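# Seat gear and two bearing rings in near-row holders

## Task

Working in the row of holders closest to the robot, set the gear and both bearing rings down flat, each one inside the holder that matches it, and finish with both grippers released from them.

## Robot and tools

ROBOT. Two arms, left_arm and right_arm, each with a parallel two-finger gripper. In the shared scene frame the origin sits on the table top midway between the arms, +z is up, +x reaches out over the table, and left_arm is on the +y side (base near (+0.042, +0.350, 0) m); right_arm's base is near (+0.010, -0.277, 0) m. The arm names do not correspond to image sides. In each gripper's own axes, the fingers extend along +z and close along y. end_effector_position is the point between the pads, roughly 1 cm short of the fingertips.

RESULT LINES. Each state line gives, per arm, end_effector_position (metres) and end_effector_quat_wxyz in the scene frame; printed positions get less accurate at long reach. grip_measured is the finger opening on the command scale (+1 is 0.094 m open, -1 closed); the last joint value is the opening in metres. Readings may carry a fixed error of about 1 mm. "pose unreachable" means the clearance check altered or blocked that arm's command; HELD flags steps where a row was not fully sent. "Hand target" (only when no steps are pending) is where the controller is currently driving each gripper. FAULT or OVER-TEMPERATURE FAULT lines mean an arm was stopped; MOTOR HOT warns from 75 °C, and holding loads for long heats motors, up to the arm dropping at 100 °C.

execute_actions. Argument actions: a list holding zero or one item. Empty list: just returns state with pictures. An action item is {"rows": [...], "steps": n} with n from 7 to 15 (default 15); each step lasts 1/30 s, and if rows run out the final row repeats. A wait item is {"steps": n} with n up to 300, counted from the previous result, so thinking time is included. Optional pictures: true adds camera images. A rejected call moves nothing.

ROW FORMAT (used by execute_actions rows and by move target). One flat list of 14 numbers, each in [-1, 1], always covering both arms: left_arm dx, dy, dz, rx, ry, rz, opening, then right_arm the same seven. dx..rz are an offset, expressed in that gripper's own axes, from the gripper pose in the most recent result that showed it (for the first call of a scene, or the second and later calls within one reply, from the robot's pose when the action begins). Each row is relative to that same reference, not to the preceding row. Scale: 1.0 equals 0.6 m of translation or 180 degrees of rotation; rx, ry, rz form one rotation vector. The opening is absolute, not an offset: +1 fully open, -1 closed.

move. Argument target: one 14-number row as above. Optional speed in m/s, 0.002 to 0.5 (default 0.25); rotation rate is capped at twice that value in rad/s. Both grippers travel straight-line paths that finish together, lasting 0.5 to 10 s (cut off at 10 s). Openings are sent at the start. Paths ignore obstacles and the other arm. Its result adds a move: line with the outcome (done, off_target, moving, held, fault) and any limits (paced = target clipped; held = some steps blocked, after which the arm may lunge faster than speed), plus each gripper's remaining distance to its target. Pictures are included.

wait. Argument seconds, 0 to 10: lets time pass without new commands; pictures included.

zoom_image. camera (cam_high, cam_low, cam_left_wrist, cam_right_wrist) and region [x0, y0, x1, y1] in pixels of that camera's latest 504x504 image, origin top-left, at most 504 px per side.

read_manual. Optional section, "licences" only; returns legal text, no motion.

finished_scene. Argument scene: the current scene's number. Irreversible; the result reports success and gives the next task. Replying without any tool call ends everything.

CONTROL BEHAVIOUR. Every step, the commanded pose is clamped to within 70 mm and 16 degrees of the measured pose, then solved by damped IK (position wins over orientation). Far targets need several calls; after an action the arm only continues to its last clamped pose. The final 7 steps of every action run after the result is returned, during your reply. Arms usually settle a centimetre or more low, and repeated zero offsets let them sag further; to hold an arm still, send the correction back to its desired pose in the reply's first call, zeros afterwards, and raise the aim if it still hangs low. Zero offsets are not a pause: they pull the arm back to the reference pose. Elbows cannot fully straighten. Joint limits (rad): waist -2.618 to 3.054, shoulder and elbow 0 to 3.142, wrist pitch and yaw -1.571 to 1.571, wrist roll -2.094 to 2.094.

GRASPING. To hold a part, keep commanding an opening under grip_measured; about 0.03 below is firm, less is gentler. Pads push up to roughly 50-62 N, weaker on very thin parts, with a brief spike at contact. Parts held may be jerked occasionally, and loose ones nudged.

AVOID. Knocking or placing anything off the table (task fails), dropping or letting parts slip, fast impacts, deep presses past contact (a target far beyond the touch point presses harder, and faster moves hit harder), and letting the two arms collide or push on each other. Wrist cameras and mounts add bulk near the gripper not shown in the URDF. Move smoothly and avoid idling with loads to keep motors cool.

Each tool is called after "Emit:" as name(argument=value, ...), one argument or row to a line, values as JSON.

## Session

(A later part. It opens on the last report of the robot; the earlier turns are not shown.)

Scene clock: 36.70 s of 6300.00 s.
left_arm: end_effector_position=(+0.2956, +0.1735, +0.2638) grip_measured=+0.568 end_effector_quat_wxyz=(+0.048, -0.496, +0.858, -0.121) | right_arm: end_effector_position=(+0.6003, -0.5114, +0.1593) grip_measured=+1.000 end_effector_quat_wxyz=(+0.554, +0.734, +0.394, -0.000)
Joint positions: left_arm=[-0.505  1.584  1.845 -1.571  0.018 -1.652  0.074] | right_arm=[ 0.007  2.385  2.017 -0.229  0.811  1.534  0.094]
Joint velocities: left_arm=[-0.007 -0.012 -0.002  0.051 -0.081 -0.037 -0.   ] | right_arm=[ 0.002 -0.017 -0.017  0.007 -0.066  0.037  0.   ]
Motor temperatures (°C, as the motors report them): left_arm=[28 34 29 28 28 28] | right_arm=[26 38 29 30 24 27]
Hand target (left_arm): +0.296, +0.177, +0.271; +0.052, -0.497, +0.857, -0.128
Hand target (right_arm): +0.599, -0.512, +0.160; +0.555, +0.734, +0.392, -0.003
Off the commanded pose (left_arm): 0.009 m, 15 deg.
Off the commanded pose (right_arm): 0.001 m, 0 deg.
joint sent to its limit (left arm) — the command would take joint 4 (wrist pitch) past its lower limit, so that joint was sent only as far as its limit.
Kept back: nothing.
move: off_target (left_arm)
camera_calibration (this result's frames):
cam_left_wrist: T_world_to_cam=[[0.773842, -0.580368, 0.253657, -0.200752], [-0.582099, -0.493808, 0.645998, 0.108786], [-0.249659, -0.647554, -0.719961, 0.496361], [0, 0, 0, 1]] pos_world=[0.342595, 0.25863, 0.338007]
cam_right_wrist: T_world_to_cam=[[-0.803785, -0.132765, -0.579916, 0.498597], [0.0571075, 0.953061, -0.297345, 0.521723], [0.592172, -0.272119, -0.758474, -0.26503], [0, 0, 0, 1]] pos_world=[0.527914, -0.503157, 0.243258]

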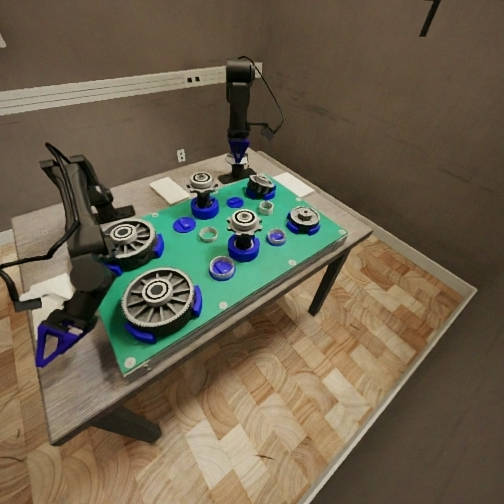

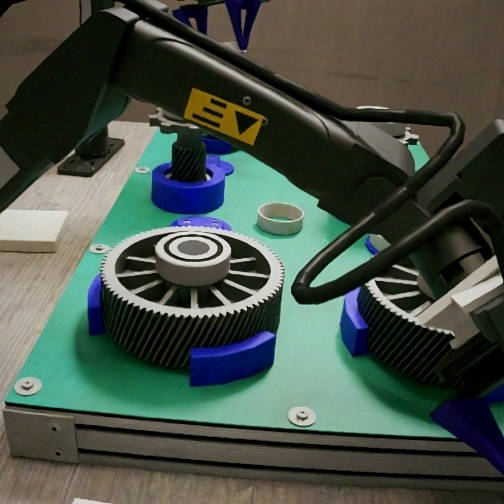

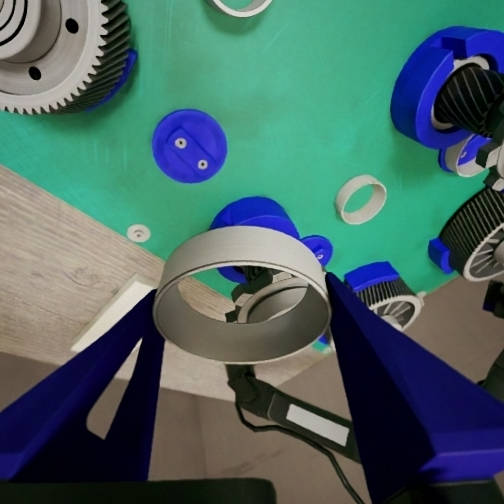

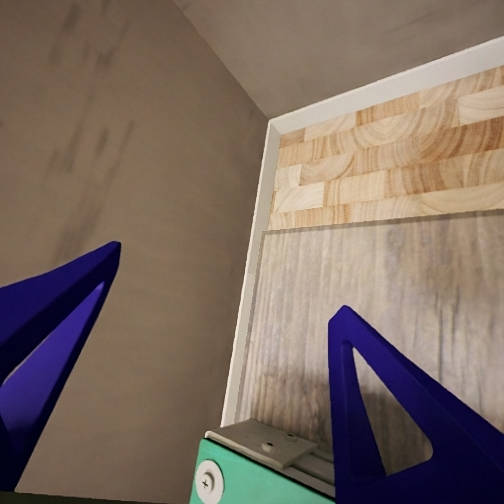

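Emit:
move(
  target=[0.347,-0.22,0.065,-0.062,0.079,0.662,0.52,0,0,0,0,0,0,1],
)

Scene clock: 42.30 s of 6300.00 s.
left_arm: end_effector_position=(+0.3156, -0.0726, +0.2613) grip_measured=+0.568 end_effector_quat_wxyz=(+0.208, +0.465, +0.852, -0.121) | right_arm: end_effector_position=(+0.6012, -0.5107, +0.1588) grip_measured=+1.000 end_effector_quat_wxyz=(+0.552, +0.734, +0.396, +0.002)
Joint positions: left_arm=[-0.897  2.322  2.818 -1.581  0.017  0.004  0.074] | right_arm=[ 0.007  2.385  2.017 -0.229  0.804  1.534  0.094]
Joint velocities: left_arm=[-0.007 -0.017  0.007 -0.007  0.066  0.007  0.001] | right_arm=[-0.007 -0.002 -0.012 -0.125 -0.051  0.051  0.   ]
Motor temperatures (°C, as the motors report them): left_arm=[28 34 30 28 28 28] | right_arm=[26 38 29 30 24 27]
Hand target (left_arm): +0.313, -0.075, +0.273; +0.225, +0.472, +0.843, -0.126
Hand target (right_arm): +0.600, -0.511, +0.159; +0.554, +0.734, +0.394, -0.000
Off the commanded pose (left_arm): 0.009 m, 28 deg; orientation clipped at the last step of the last action.
Off the commanded pose (right_arm): 0.001 m, 0 deg.
joint sent to its limit (left arm) — the command would take joint 4 (wrist pitch) past its lower limit, so that joint was sent only as far as its limit.
Kept back: nothing.
move: off_target (left_arm); limits=paced
camera_calibration (this result's frames):
cam_left_wrist: T_world_to_cam=[[-0.894487, -0.444479, -0.0482883, 0.256819], [-0.442527, 0.86477, 0.237368, 0.161853], [-0.0637468, 0.233691, -0.970219, 0.410828], [0, 0, 0, 1]] pos_world=[0.327534, -0.121822, 0.372576]
cam_right_wrist: T_world_to_cam=[[-0.802637, -0.135124, -0.580961, 0.497371], [0.051886, 0.954493, -0.293687, 0.524142], [0.594207, -0.265867, -0.7591, -0.263659], [0, 0, 0, 1]] pos_world=[0.528681, -0.503181, 0.242743]

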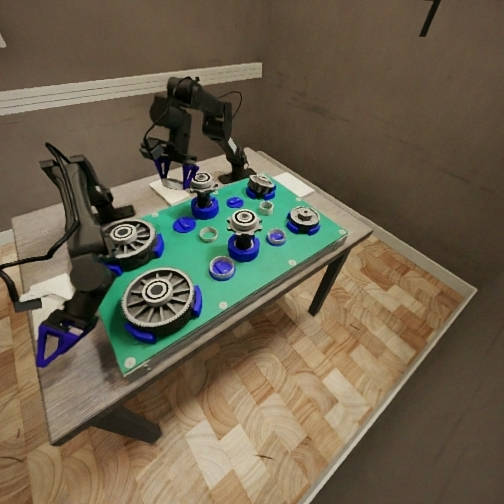

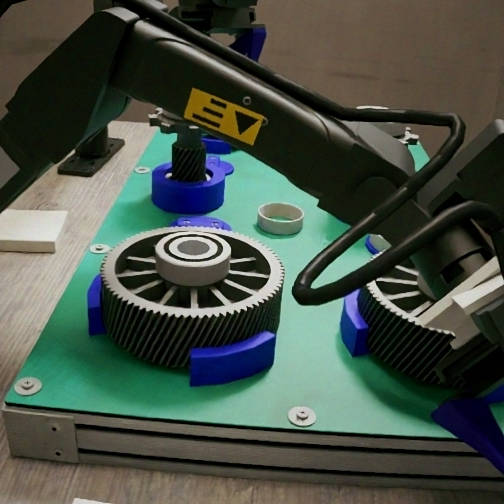

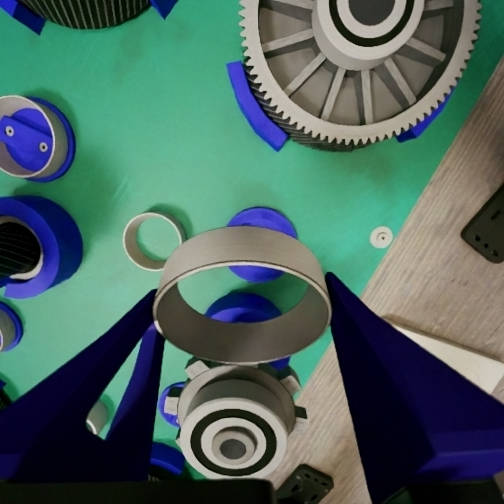

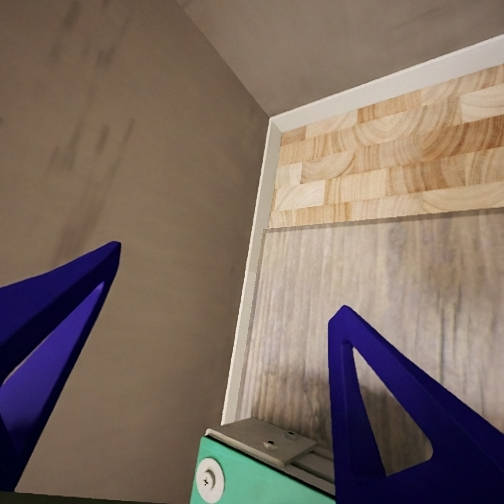

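Emit:
move(
  target=[0.124,-0.008,0.19,0,0.155,0.015,0.52,0,0,0,0,0,0,1],
  speed=0.15,
)

Scene clock: 44.57 s of 6300.00 s.
left_arm: end_effector_position=(+0.3072, -0.0665, +0.1229) grip_measured=+0.568 end_effector_quat_wxyz=(+0.049, +0.493, +0.868, -0.030) | right_arm: end_effector_position=(+0.6021, -0.5100, +0.1583) grip_measured=+1.000 end_effector_quat_wxyz=(+0.551, +0.733, +0.398, +0.005)
Joint positions: left_arm=[-0.908  2.487  2.612 -1.581  0.007  0.029  0.074] | right_arm=[ 0.007  2.385  2.017 -0.229  0.797  1.535  0.094]
Joint velocities: left_arm=[ 0.002 -0.002 -0.002  0.066 -0.022 -0.051 -0.001] | right_arm=[-0.002 -0.007  0.007  0.022 -0.081 -0.066  0.   ]
Motor temperatures (°C, as the motors report them): left_arm=[28 35 29 28 28 28] | right_arm=[26 38 29 30 24 27]
Hand target (left_arm): +0.303, -0.068, +0.127; +0.052, +0.502, +0.863, -0.029
Hand target (right_arm): +0.601, -0.511, +0.159; +0.552, +0.734, +0.396, +0.002
Off the commanded pose (left_arm): 0.005 m, 7 deg.
Off the commanded pose (right_arm): 0.001 m, 0 deg.
joint sent to its limit (left arm) — the command would take joint 4 (wrist pitch) past its lower limit, so that joint was sent only as far as its limit.
Kept back: nothing.
move: off_target (left_arm)
camera_calibration (this result's frames):
cam_left_wrist: T_world_to_cam=[[-0.914483, -0.404342, -0.0151178, 0.250014], [-0.339572, 0.746605, 0.572076, 0.105073], [-0.220027, 0.528288, -0.820061, 0.323812], [0, 0, 0, 1]] pos_world=[0.335561, -0.148423, 0.209216]
cam_right_wrist: T_world_to_cam=[[-0.801316, -0.137253, -0.582284, 0.496202], [0.0468861, 0.955923, -0.289849, 0.526403], [0.596401, -0.259562, -0.759561, -0.262389], [0, 0, 0, 1]] pos_world=[0.529423, -0.503202, 0.242207]

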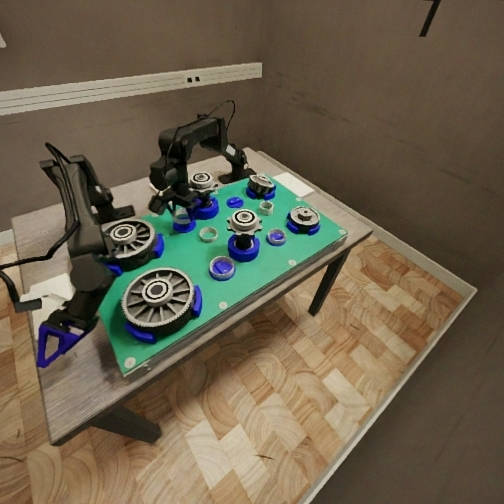

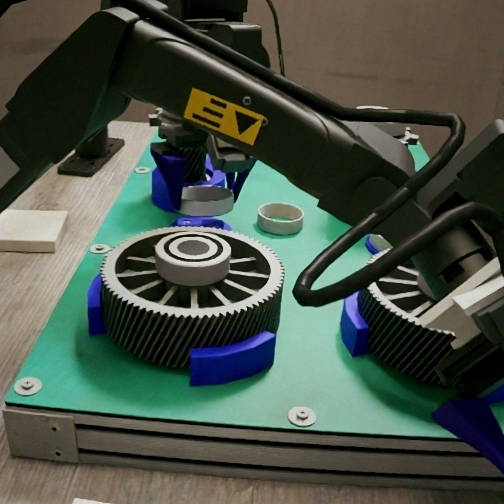

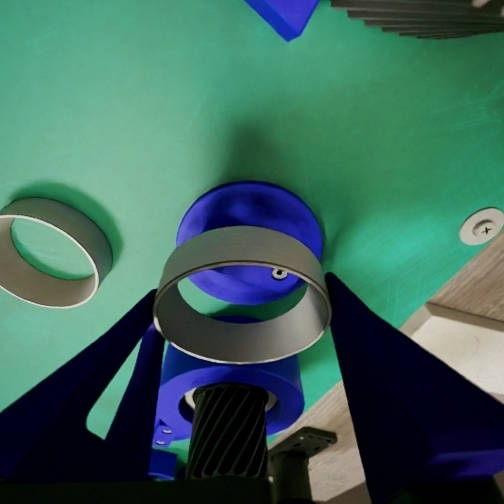

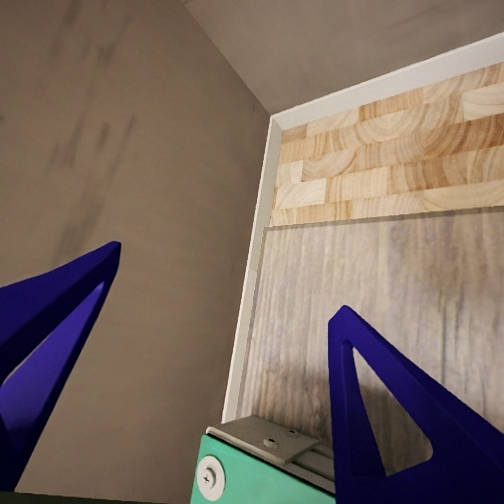

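Emit:
move(
  target=[0.006,-0.008,0.02,0,0.03,0,0.52,0,0,0,0,0,0,1],
  speed=0.03,
)

Scene clock: 46.60 s of 6300.00 s.
left_arm: end_effector_position=(+0.3071, -0.0665, +0.1114) grip_measured=+0.568 end_effector_quat_wxyz=(+0.039, +0.493, +0.869, -0.024) | right_arm: end_effector_position=(+0.6029, -0.5093, +0.1578) grip_measured=+1.000 end_effector_quat_wxyz=(+0.550, +0.733, +0.400, +0.007)
Joint positions: left_arm=[-0.908  2.511  2.612 -1.581  0.007  0.029  0.074] | right_arm=[ 0.007  2.385  2.017 -0.229  0.79   1.535  0.094]
Joint velocities: left_arm=[-0.012  0.007  0.017 -0.051  0.007  0.007 -0.   ] | right_arm=[ 0.012 -0.017 -0.002  0.051  0.037 -0.007  0.   ]
Motor temperatures (°C, as the motors report them): left_arm=[28 36 29 28 28 28] | right_arm=[26 39 29 31 24 27]
Hand target (left_arm): +0.302, -0.067, +0.111; +0.035, +0.494, +0.869, -0.021
Hand target (right_arm): +0.602, -0.510, +0.158; +0.551, +0.733, +0.398, +0.005
Off the commanded pose (left_arm): 0.005 m, 4 deg.
Off the commanded pose (right_arm): 0.001 m, 0 deg.
joint sent to its limit (left arm) — the command would take joint 4 (wrist pitch) past its lower limit, so that joint was sent only as far as its limit.
Kept back: nothing.
move: off_target (left_arm)
camera_calibration (this result's frames):
cam_left_wrist: T_world_to_cam=[[-0.914504, -0.404416, -0.0114094, 0.249422], [-0.332199, 0.734506, 0.59173, 0.106395], [-0.230925, 0.54493, -0.806055, 0.317206], [0, 0, 0, 1]] pos_world=[0.336692, -0.150132, 0.195574]
cam_right_wrist: T_world_to_cam=[[-0.80014, -0.139589, -0.583344, 0.494974], [0.0416436, 0.957269, -0.286186, 0.5288], [0.598366, -0.253282, -0.760136, -0.260983], [0, 0, 0, 1]] pos_world=[0.53019, -0.503213, 0.241693]

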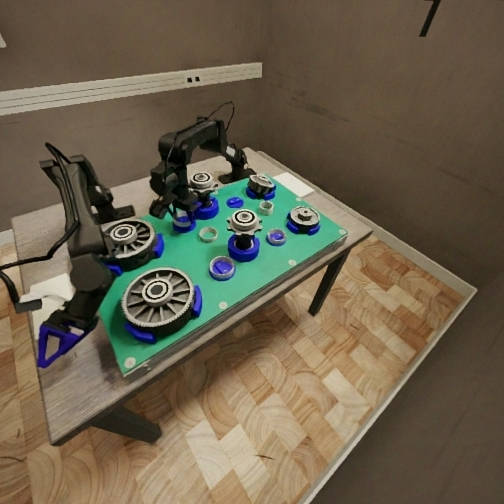

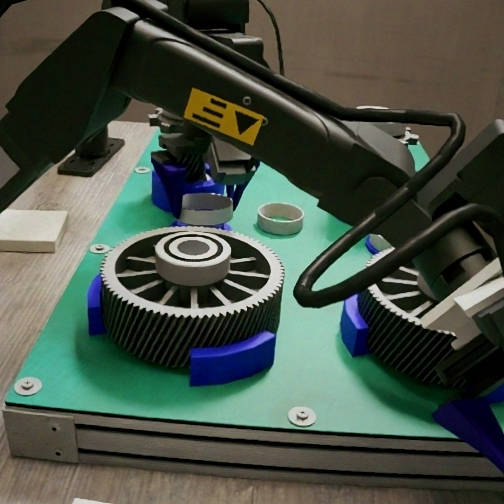

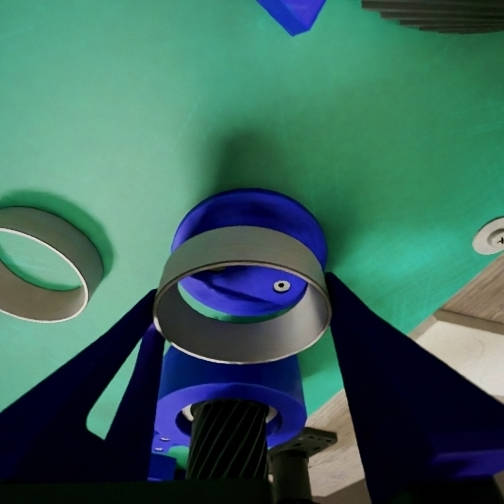

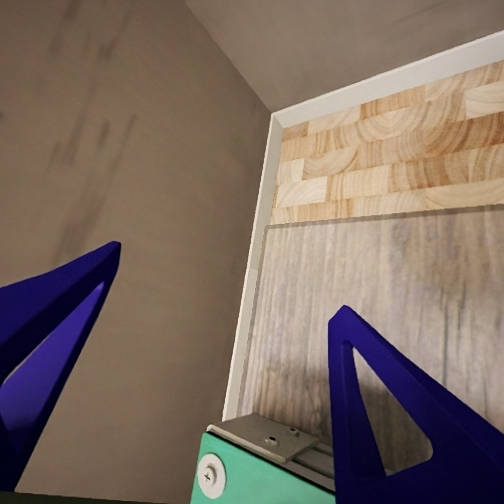

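Friction leaves a deadband of about 5 mm, so I'm commanding a larger sideways offset.

Emit:
move(
  target=[0,-0.016,0.012,0,0.02,0,0.52,0,0,0,0,0,0,1],
  speed=0.03,
)

Scene clock: 48.10 s of 6300.00 s.
left_arm: end_effector_position=(+0.3032, -0.0686, +0.1020) grip_measured=+0.568 end_effector_quat_wxyz=(+0.031, +0.494, +0.869, -0.018) | right_arm: end_effector_position=(+0.6038, -0.5085, +0.1574) grip_measured=+1.000 end_effector_quat_wxyz=(+0.549, +0.733, +0.401, +0.010)
Joint positions: left_arm=[-0.919  2.531  2.612 -1.581  0.003  0.02   0.074] | right_arm=[ 0.007  2.385  2.017 -0.229  0.783  1.535  0.094]
Joint velocities: left_arm=[-0.002 -0.012 -0.007 -0.007 -0.037  0.022 -0.001] | right_arm=[-0.017 -0.002  0.002  0.007 -0.022  0.007  0.   ]
Motor temperatures (°C, as the motors report them): left_arm=[28 36 29 28 28 28] | right_arm=[26 39 29 31 24 27]
Hand target (left_arm): +0.299, -0.072, +0.104; +0.032, +0.494, +0.869, -0.020
Hand target (right_arm): +0.603, -0.509, +0.158; +0.550, +0.733, +0.400, +0.007
Off the commanded pose (left_arm): 0.006 m, 2 deg.
Off the commanded pose (right_arm): 0.001 m, 0 deg.
joint sent to its limit (left arm) — the command would take joint 4 (wrist pitch) past its lower limit, so that joint was sent only as far as its limit.
Kept back: nothing.
move: done
camera_calibration (this result's frames):
cam_left_wrist: T_world_to_cam=[[-0.915072, -0.403106, -0.0122373, 0.245208], [-0.326799, 0.723387, 0.608205, 0.1081], [-0.236319, 0.56055, -0.793686, 0.311303], [0, 0, 0, 1]] pos_world=[0.333277, -0.153855, 0.18433]
cam_right_wrist: T_world_to_cam=[[-0.798951, -0.141914, -0.584413, 0.493744], [0.0363911, 0.95857, -0.282522, 0.531186], [0.600295, -0.246988, -0.760686, -0.259558], [0, 0, 0, 1]] pos_world=[0.530958, -0.503218, 0.241179]

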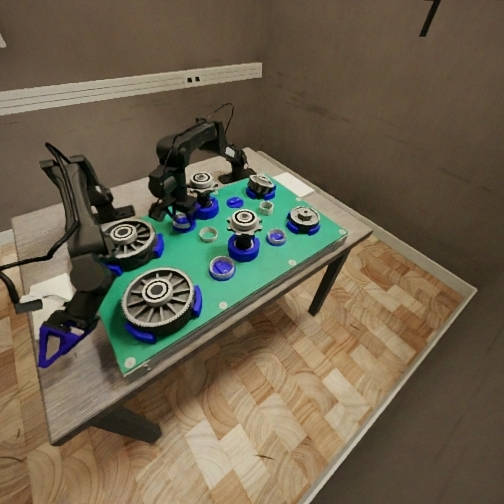

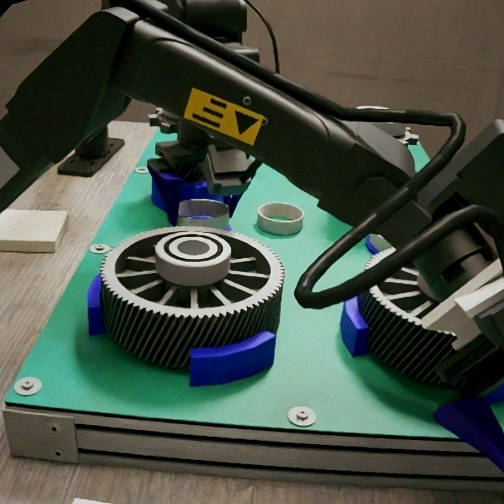

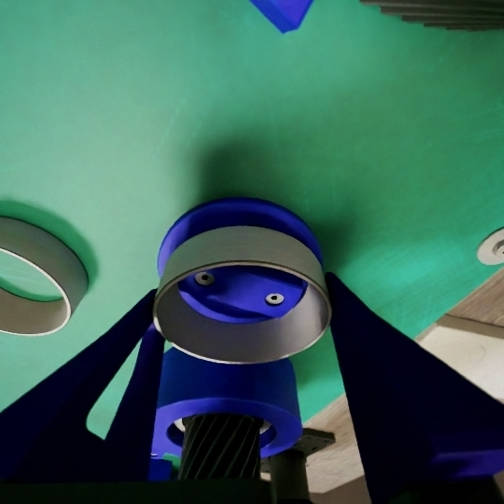

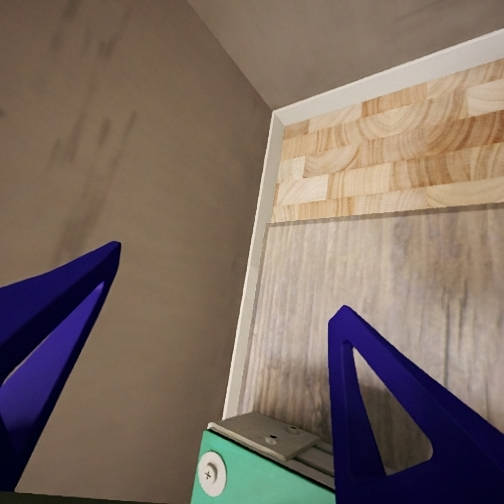

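Emit:
move(
  target=[0,0,0.016,0,0.015,0,0.52,0,0,0,0,0,0,1],
  speed=0.02,
)

Emit:
move(
  target=[0,0,0,0,0,0,1,0,0,0,0,0,0,1],
)

Emit:
move(
  target=[-0.055,0.1,-0.09,0,0,0,1,0,0,0,0,0,0,1],
  speed=0.1,
)

Scene clock: 49.73 s of 6300.00 s.
left_arm: end_effector_position=(+0.3034, -0.0680, +0.0951) grip_measured=+0.568 end_effector_quat_wxyz=(+0.025, +0.494, +0.869, -0.013) | right_arm: end_effector_position=(+0.6046, -0.5078, +0.1569) grip_measured=+1.000 end_effector_quat_wxyz=(+0.547, +0.733, +0.403, +0.013)
Joint positions: left_arm=[-0.919  2.545  2.612 -1.582 -0.     0.019  0.074] | right_arm=[ 0.007  2.385  2.017 -0.229  0.777  1.535  0.094]
Joint velocities: left_arm=[ 0.002  0.022  0.002 -0.051 -0.066  0.007 -0.   ] | right_arm=[ 0.007 -0.007 -0.007  0.081  0.007 -0.022  0.   ]
Motor temperatures (°C, as the motors report them): left_arm=[28 37 29 28 28 28] | right_arm=[26 39 29 31 24 27]
Hand target (left_arm): +0.303, -0.069, +0.092; +0.022, +0.494, +0.869, -0.013
Hand target (right_arm): +0.604, -0.509, +0.157; +0.549, +0.733, +0.402, +0.010
Off the commanded pose (left_arm): 0.003 m, 2 deg.
Off the commanded pose (right_arm): 0.001 m, 0 deg.
joint sent to its limit (left arm) — the command would take joint 4 (wrist pitch) past its lower limit, so that joint was sent only as far as its limit.
Kept back: nothing.
move: done
camera_calibration (this result's frames):
cam_left_wrist: T_world_to_cam=[[-0.914766, -0.403783, -0.0127337, 0.245449], [-0.324006, 0.714476, 0.620116, 0.109332], [-0.241294, 0.571387, -0.784407, 0.306943], [0, 0, 0, 1]] pos_world=[0.334016, -0.15439, 0.176096]
cam_right_wrist: T_world_to_cam=[[-0.797747, -0.144228, -0.585489, 0.492512], [0.0311289, 0.959828, -0.278856, 0.533561], [0.602188, -0.240682, -0.761211, -0.258117], [0, 0, 0, 1]] pos_world=[0.531726, -0.503217, 0.240666]

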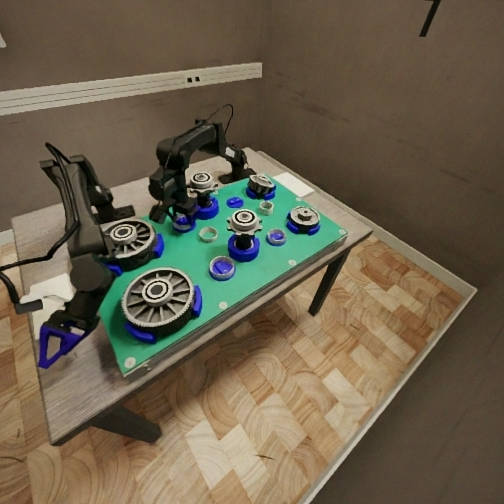

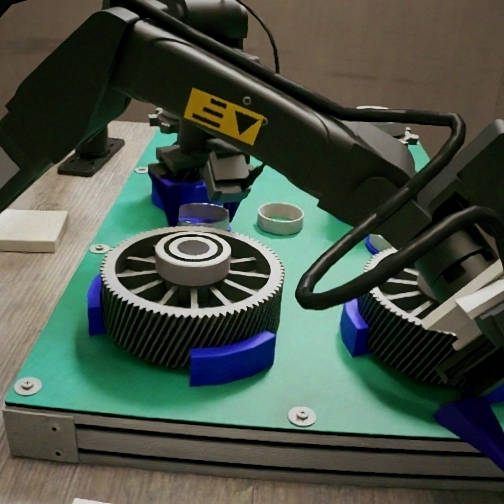

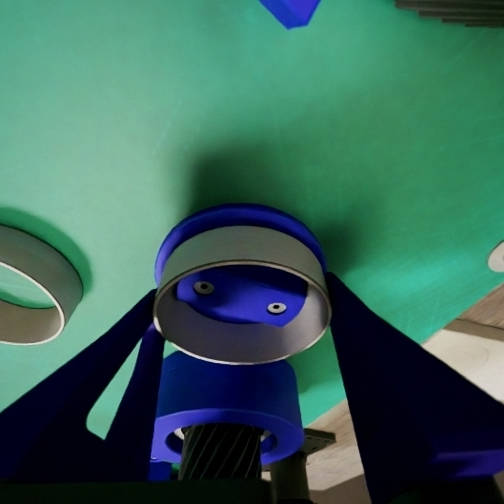

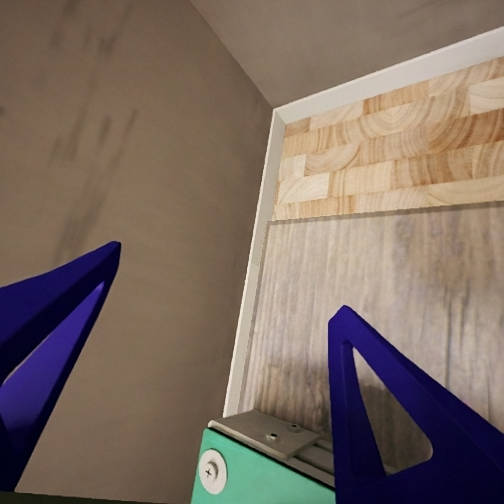

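Scene clock: 50.23 s of 6300.00 s.
left_arm: end_effector_position=(+0.3034, -0.0680, +0.0951) grip_measured=+1.000 end_effector_quat_wxyz=(+0.025, +0.494, +0.869, -0.013) | right_arm: end_effector_position=(+0.6054, -0.5071, +0.1564) grip_measured=+1.000 end_effector_quat_wxyz=(+0.546, +0.733, +0.405, +0.015)
Joint positions: left_arm=[-0.919  2.545  2.612 -1.582 -0.     0.019  0.094] | right_arm=[ 0.007  2.385  2.017 -0.229  0.77   1.535  0.094]
Joint velocities: left_arm=[-0.012  0.007  0.002 -0.066 -0.022 -0.051  0.   ] | right_arm=[ 0.007  0.002  0.002  0.022  0.037 -0.022  0.   ]
Motor temperatures (°C, as the motors report them): left_arm=[28 37 29 28 28 28] | right_arm=[26 39 29 31 24 27]
Hand target (left_arm): +0.303, -0.068, +0.095; +0.025, +0.494, +0.869, -0.013
Hand target (right_arm): +0.605, -0.508, +0.157; +0.547, +0.733, +0.403, +0.013
Off the commanded pose (left_arm): 0.000 m, 0 deg.
Off the commanded pose (right_arm): 0.001 m, 0 deg.
Kept back: nothing.
move: done
camera_calibration (this result's frames):
cam_left_wrist: T_world_to_cam=[[-0.914766, -0.403783, -0.0127337, 0.245449], [-0.324006, 0.714476, 0.620116, 0.109332], [-0.241294, 0.571387, -0.784407, 0.306943], [0, 0, 0, 1]] pos_world=[0.334016, -0.15439, 0.176096]
cam_right_wrist: T_world_to_cam=[[-0.796444, -0.146177, -0.586779, 0.491411], [0.026381, 0.961021, -0.275215, 0.535648], [0.604137, -0.234673, -0.761543, -0.256857], [0, 0, 0, 1]] pos_world=[0.532427, -0.503213, 0.24016]

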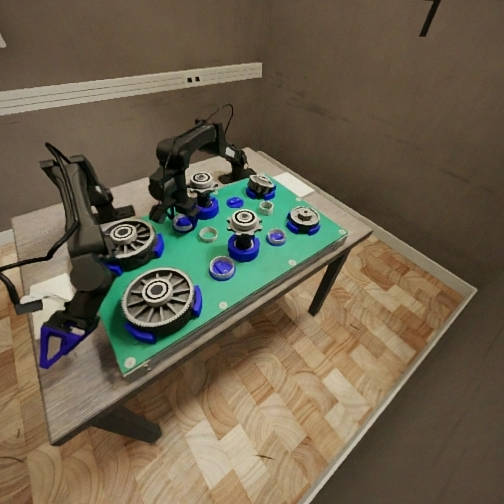

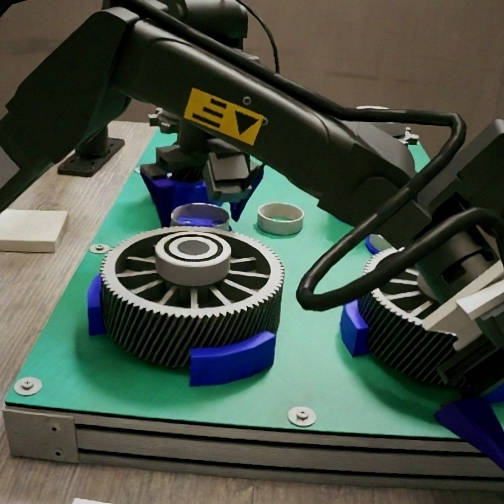

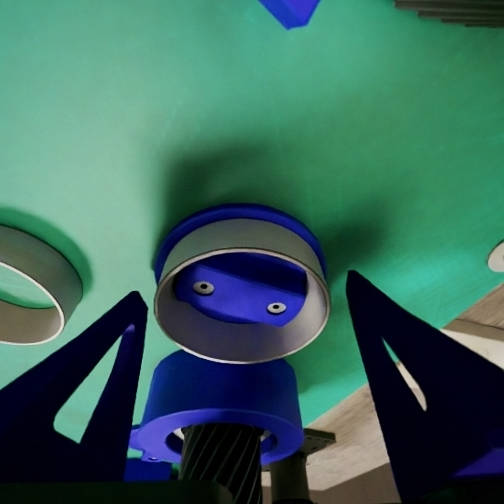

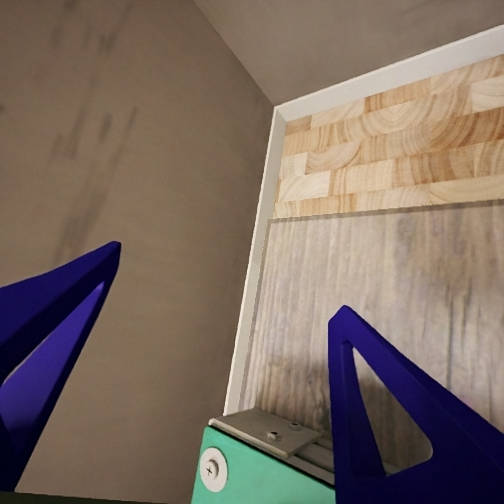

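Scene clock: 51.73 s of 6300.00 s.
left_arm: end_effector_position=(+0.3661, -0.0608, +0.1448) grip_measured=+1.000 end_effector_quat_wxyz=(+0.113, +0.485, +0.865, -0.053) | right_arm: end_effector_position=(+0.6062, -0.5064, +0.1560) grip_measured=+1.000 end_effector_quat_wxyz=(+0.545, +0.733, +0.407, +0.017)
Joint positions: left_arm=[-0.805  2.558  2.82  -1.582  0.013  0.12   0.094] | right_arm=[ 0.007  2.385  2.017 -0.229  0.764  1.535  0.094]
Joint velocities: left_arm=[-0.012  0.027  0.017 -0.081  0.007 -0.007  0.   ] | right_arm=[-0.002 -0.027  0.002  0.007 -0.022 -0.051  0.   ]
Motor temperatures (°C, as the motors report them): left_arm=[28 37 29 28 28 28] | right_arm=[26 39 29 31 24 27]
Hand target (left_arm): +0.369, -0.061, +0.150; +0.123, +0.487, +0.863, -0.055
Hand target (right_arm): +0.605, -0.507, +0.156; +0.546, +0.733, +0.405, +0.015
Off the commanded pose (left_arm): 0.008 m, 11 deg.
Off the commanded pose (right_arm): 0.001 m, 0 deg.
joint sent to its limit (left arm) — the command would take joint 4 (wrist pitch) past its lower limit, so that joint was sent only as far as its limit.
Kept back: nothing.
move: off_target (left_arm)
camera_calibration (this result's frames):
cam_left_wrist: T_world_to_cam=[[-0.906245, -0.419549, -0.0519452, 0.307914], [-0.394731, 0.795774, 0.459272, 0.147812], [-0.151351, 0.436717, -0.886776, 0.33068], [0, 0, 0, 1]] pos_world=[0.38744, -0.132854, 0.241348]
cam_right_wrist: T_world_to_cam=[[-0.795283, -0.148341, -0.587809, 0.490247], [0.0213938, 0.96213, -0.271751, 0.53787], [0.60586, -0.228694, -0.761992, -0.255464], [0, 0, 0, 1]] pos_world=[0.533153, -0.503201, 0.239677]

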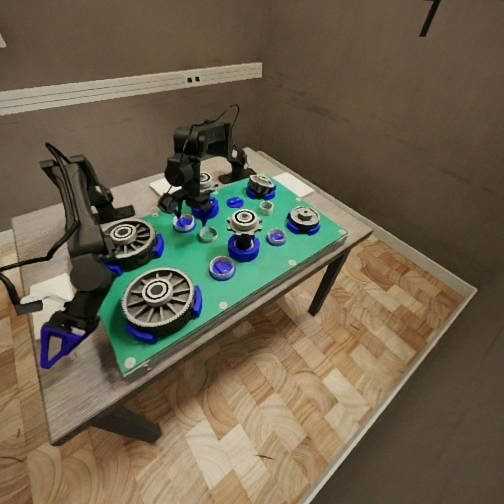

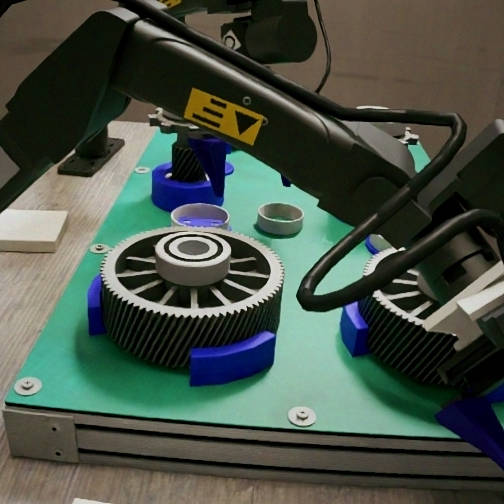

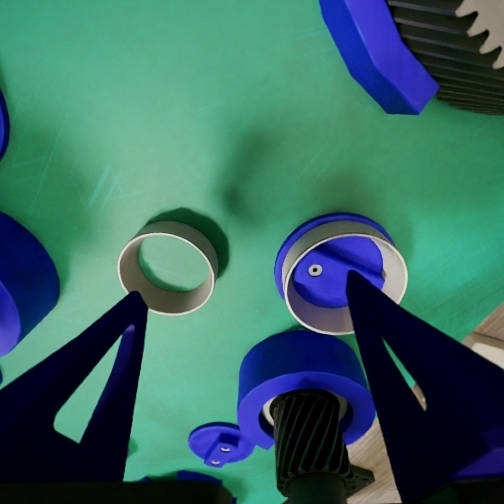

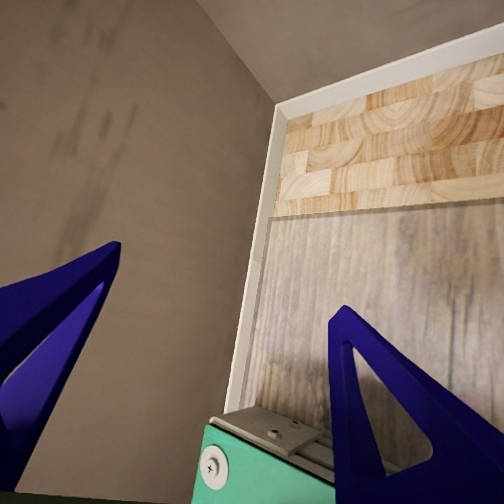

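Emit:
move(
  target=[0.017,0.088,0.04,0,0.03,0,1,0,0,0,0,0,0,1],
  speed=0.1,
)

Emit:
move(
  target=[0.012,0,0.055,0,0.02,0,1,0,0,0,0,0,0,1],
  speed=0.04,
)

Emit:
zoom_image(
  camera="cam_low",
  region=[140, 150, 340, 260],
)

Scene clock: 53.10 s of 6300.00 s.
left_arm: end_effector_position=(+0.4058, -0.0269, +0.1099) grip_measured=+1.000 end_effector_quat_wxyz=(+0.085, +0.482, +0.872, -0.033) | right_arm: end_effector_position=(+0.6071, -0.5056, +0.1555) grip_measured=+1.000 end_effector_quat_wxyz=(+0.544, +0.733, +0.409, +0.020)
Joint positions: left_arm=[-0.705  2.627  2.82  -1.582  0.013  0.208  0.094] | right_arm=[ 0.007  2.385  2.017 -0.229  0.757  1.535  0.094]
Joint velocities: left_arm=[-0.012 -0.007 -0.002  0.037 -0.007 -0.007  0.   ] | right_arm=[ 0.002 -0.002 -0.012 -0.007 -0.037 -0.037  0.   ]
Motor temperatures (°C, as the motors report them): left_arm=[28 38 30 28 28 28] | right_arm=[26 39 29 31 24 27]
Hand target (left_arm): +0.408, -0.030, +0.119; +0.099, +0.486, +0.867, -0.039
Hand target (right_arm): +0.606, -0.506, +0.156; +0.545, +0.733, +0.407, +0.018
Off the commanded pose (left_arm): 0.011 m, 2 deg.
Off the commanded pose (right_arm): 0.001 m, 0 deg.
joint sent to its limit (left arm) — the command would take joint 4 (wrist pitch) past its lower limit, so that joint was sent only as far as its limit.
Kept back: nothing.
move: off_target (left_arm)
camera_calibration (this result's frames):
cam_left_wrist: T_world_to_cam=[[-0.902011, -0.428716, -0.0507756, 0.354212], [-0.390184, 0.759253, 0.520856, 0.142982], [-0.184748, 0.489629, -0.852133, 0.302076], [0, 0, 0, 1]] pos_world=[0.4311, -0.104608, 0.200921]
cam_right_wrist: T_world_to_cam=[[-0.794041, -0.150621, -0.588907, 0.489012], [0.0161046, 0.963262, -0.268082, 0.540212], [0.60765, -0.222352, -0.762444, -0.253972], [0, 0, 0, 1]] pos_world=[0.533922, -0.503181, 0.239165]

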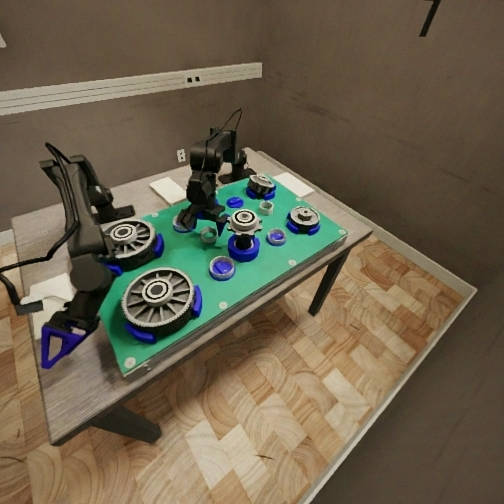

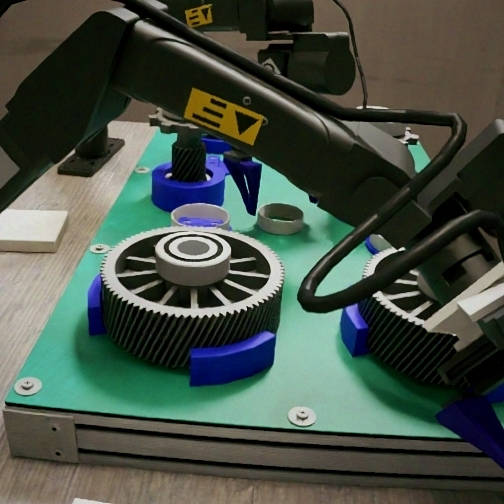

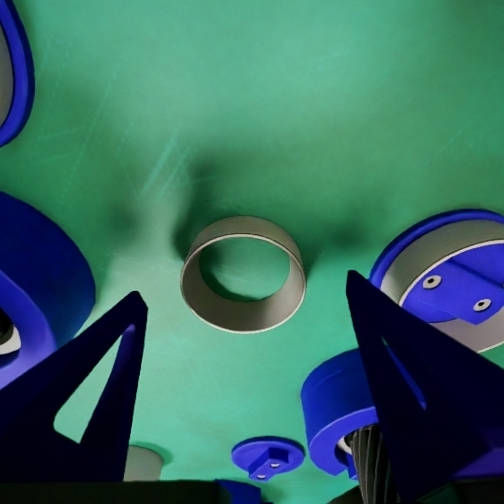

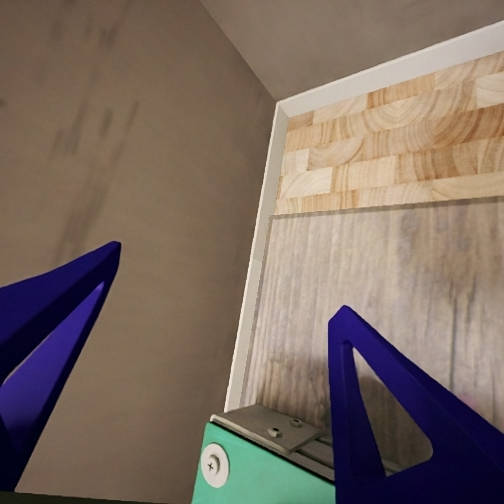

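Scene clock: 54.17 s of 6300.00 s.
left_arm: end_effector_position=(+0.4063, -0.0250, +0.0842) grip_measured=+1.000 end_effector_quat_wxyz=(+0.062, +0.482, +0.874, -0.021) | right_arm: end_effector_position=(+0.6079, -0.5049, +0.1550) grip_measured=+1.000 end_effector_quat_wxyz=(+0.542, +0.733, +0.410, +0.023)
Joint positions: left_arm=[-0.705  2.678  2.82  -1.582  0.003  0.208  0.094] | right_arm=[ 0.007  2.385  2.017 -0.229  0.75   1.536  0.094]
Joint velocities: left_arm=[ 0.002  0.007 -0.002  0.037  0.066 -0.022  0.   ] | right_arm=[-0.012 -0.002  0.007 -0.007  0.007 -0.007  0.   ]
Motor temperatures (°C, as the motors report them): left_arm=[28 38 29 28 28 28] | right_arm=[26 39 29 31 24 27]
Hand target (left_arm): +0.406, -0.026, +0.076; +0.057, +0.483, +0.874, -0.018
Hand target (right_arm): +0.607, -0.506, +0.156; +0.544, +0.733, +0.409, +0.020
Off the commanded pose (left_arm): 0.008 m, 1 deg.
Off the commanded pose (right_arm): 0.001 m, 0 deg.
Kept back: nothing.
move: done
camera_calibration (this result's frames):
cam_left_wrist: T_world_to_cam=[[-0.902689, -0.428062, -0.0437704, 0.353955], [-0.375987, 0.735202, 0.564014, 0.145103], [-0.209253, 0.525586, -0.824604, 0.287845], [0, 0, 0, 1]] pos_world=[0.4343, -0.106453, 0.171011]
cam_right_wrist: T_world_to_cam=[[-0.792705, -0.152532, -0.590214, 0.487912], [0.0113306, 0.964336, -0.264437, 0.542269], [0.6095, -0.216308, -0.762706, -0.252663], [0, 0, 0, 1]] pos_world=[0.534624, -0.503161, 0.238661]

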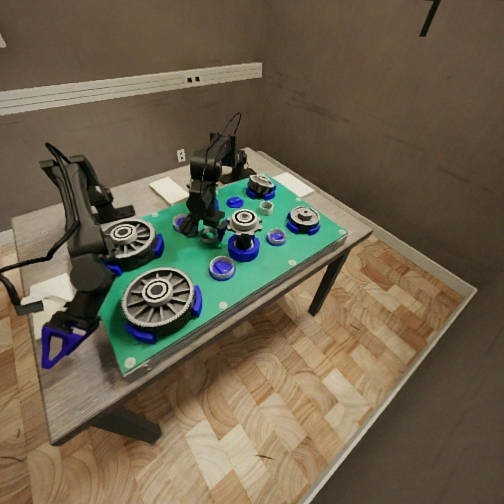

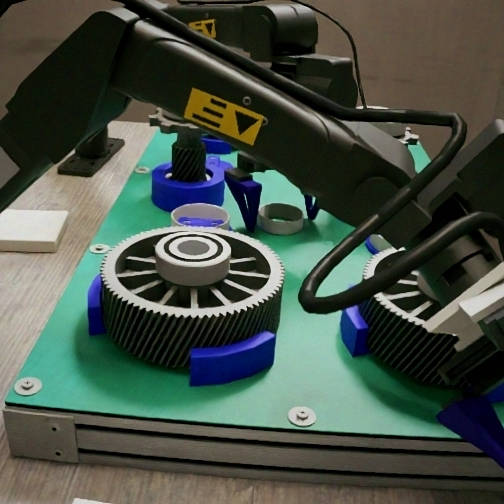

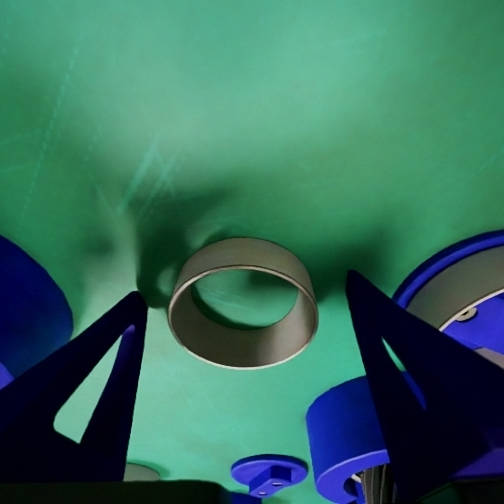

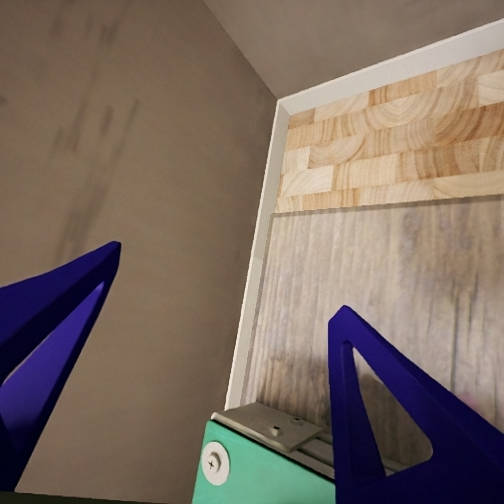

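Region (140, 150, 340, 260) of cam_low's 504x504 image, scaled by 2.520, with more detail than that image has; it fills the top 277 rows of this view, and the rest is white.

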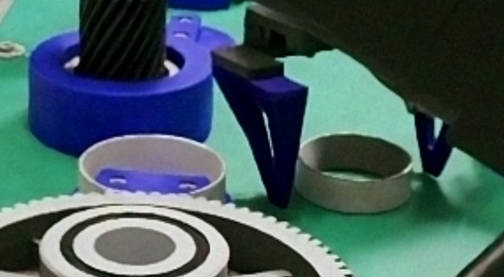

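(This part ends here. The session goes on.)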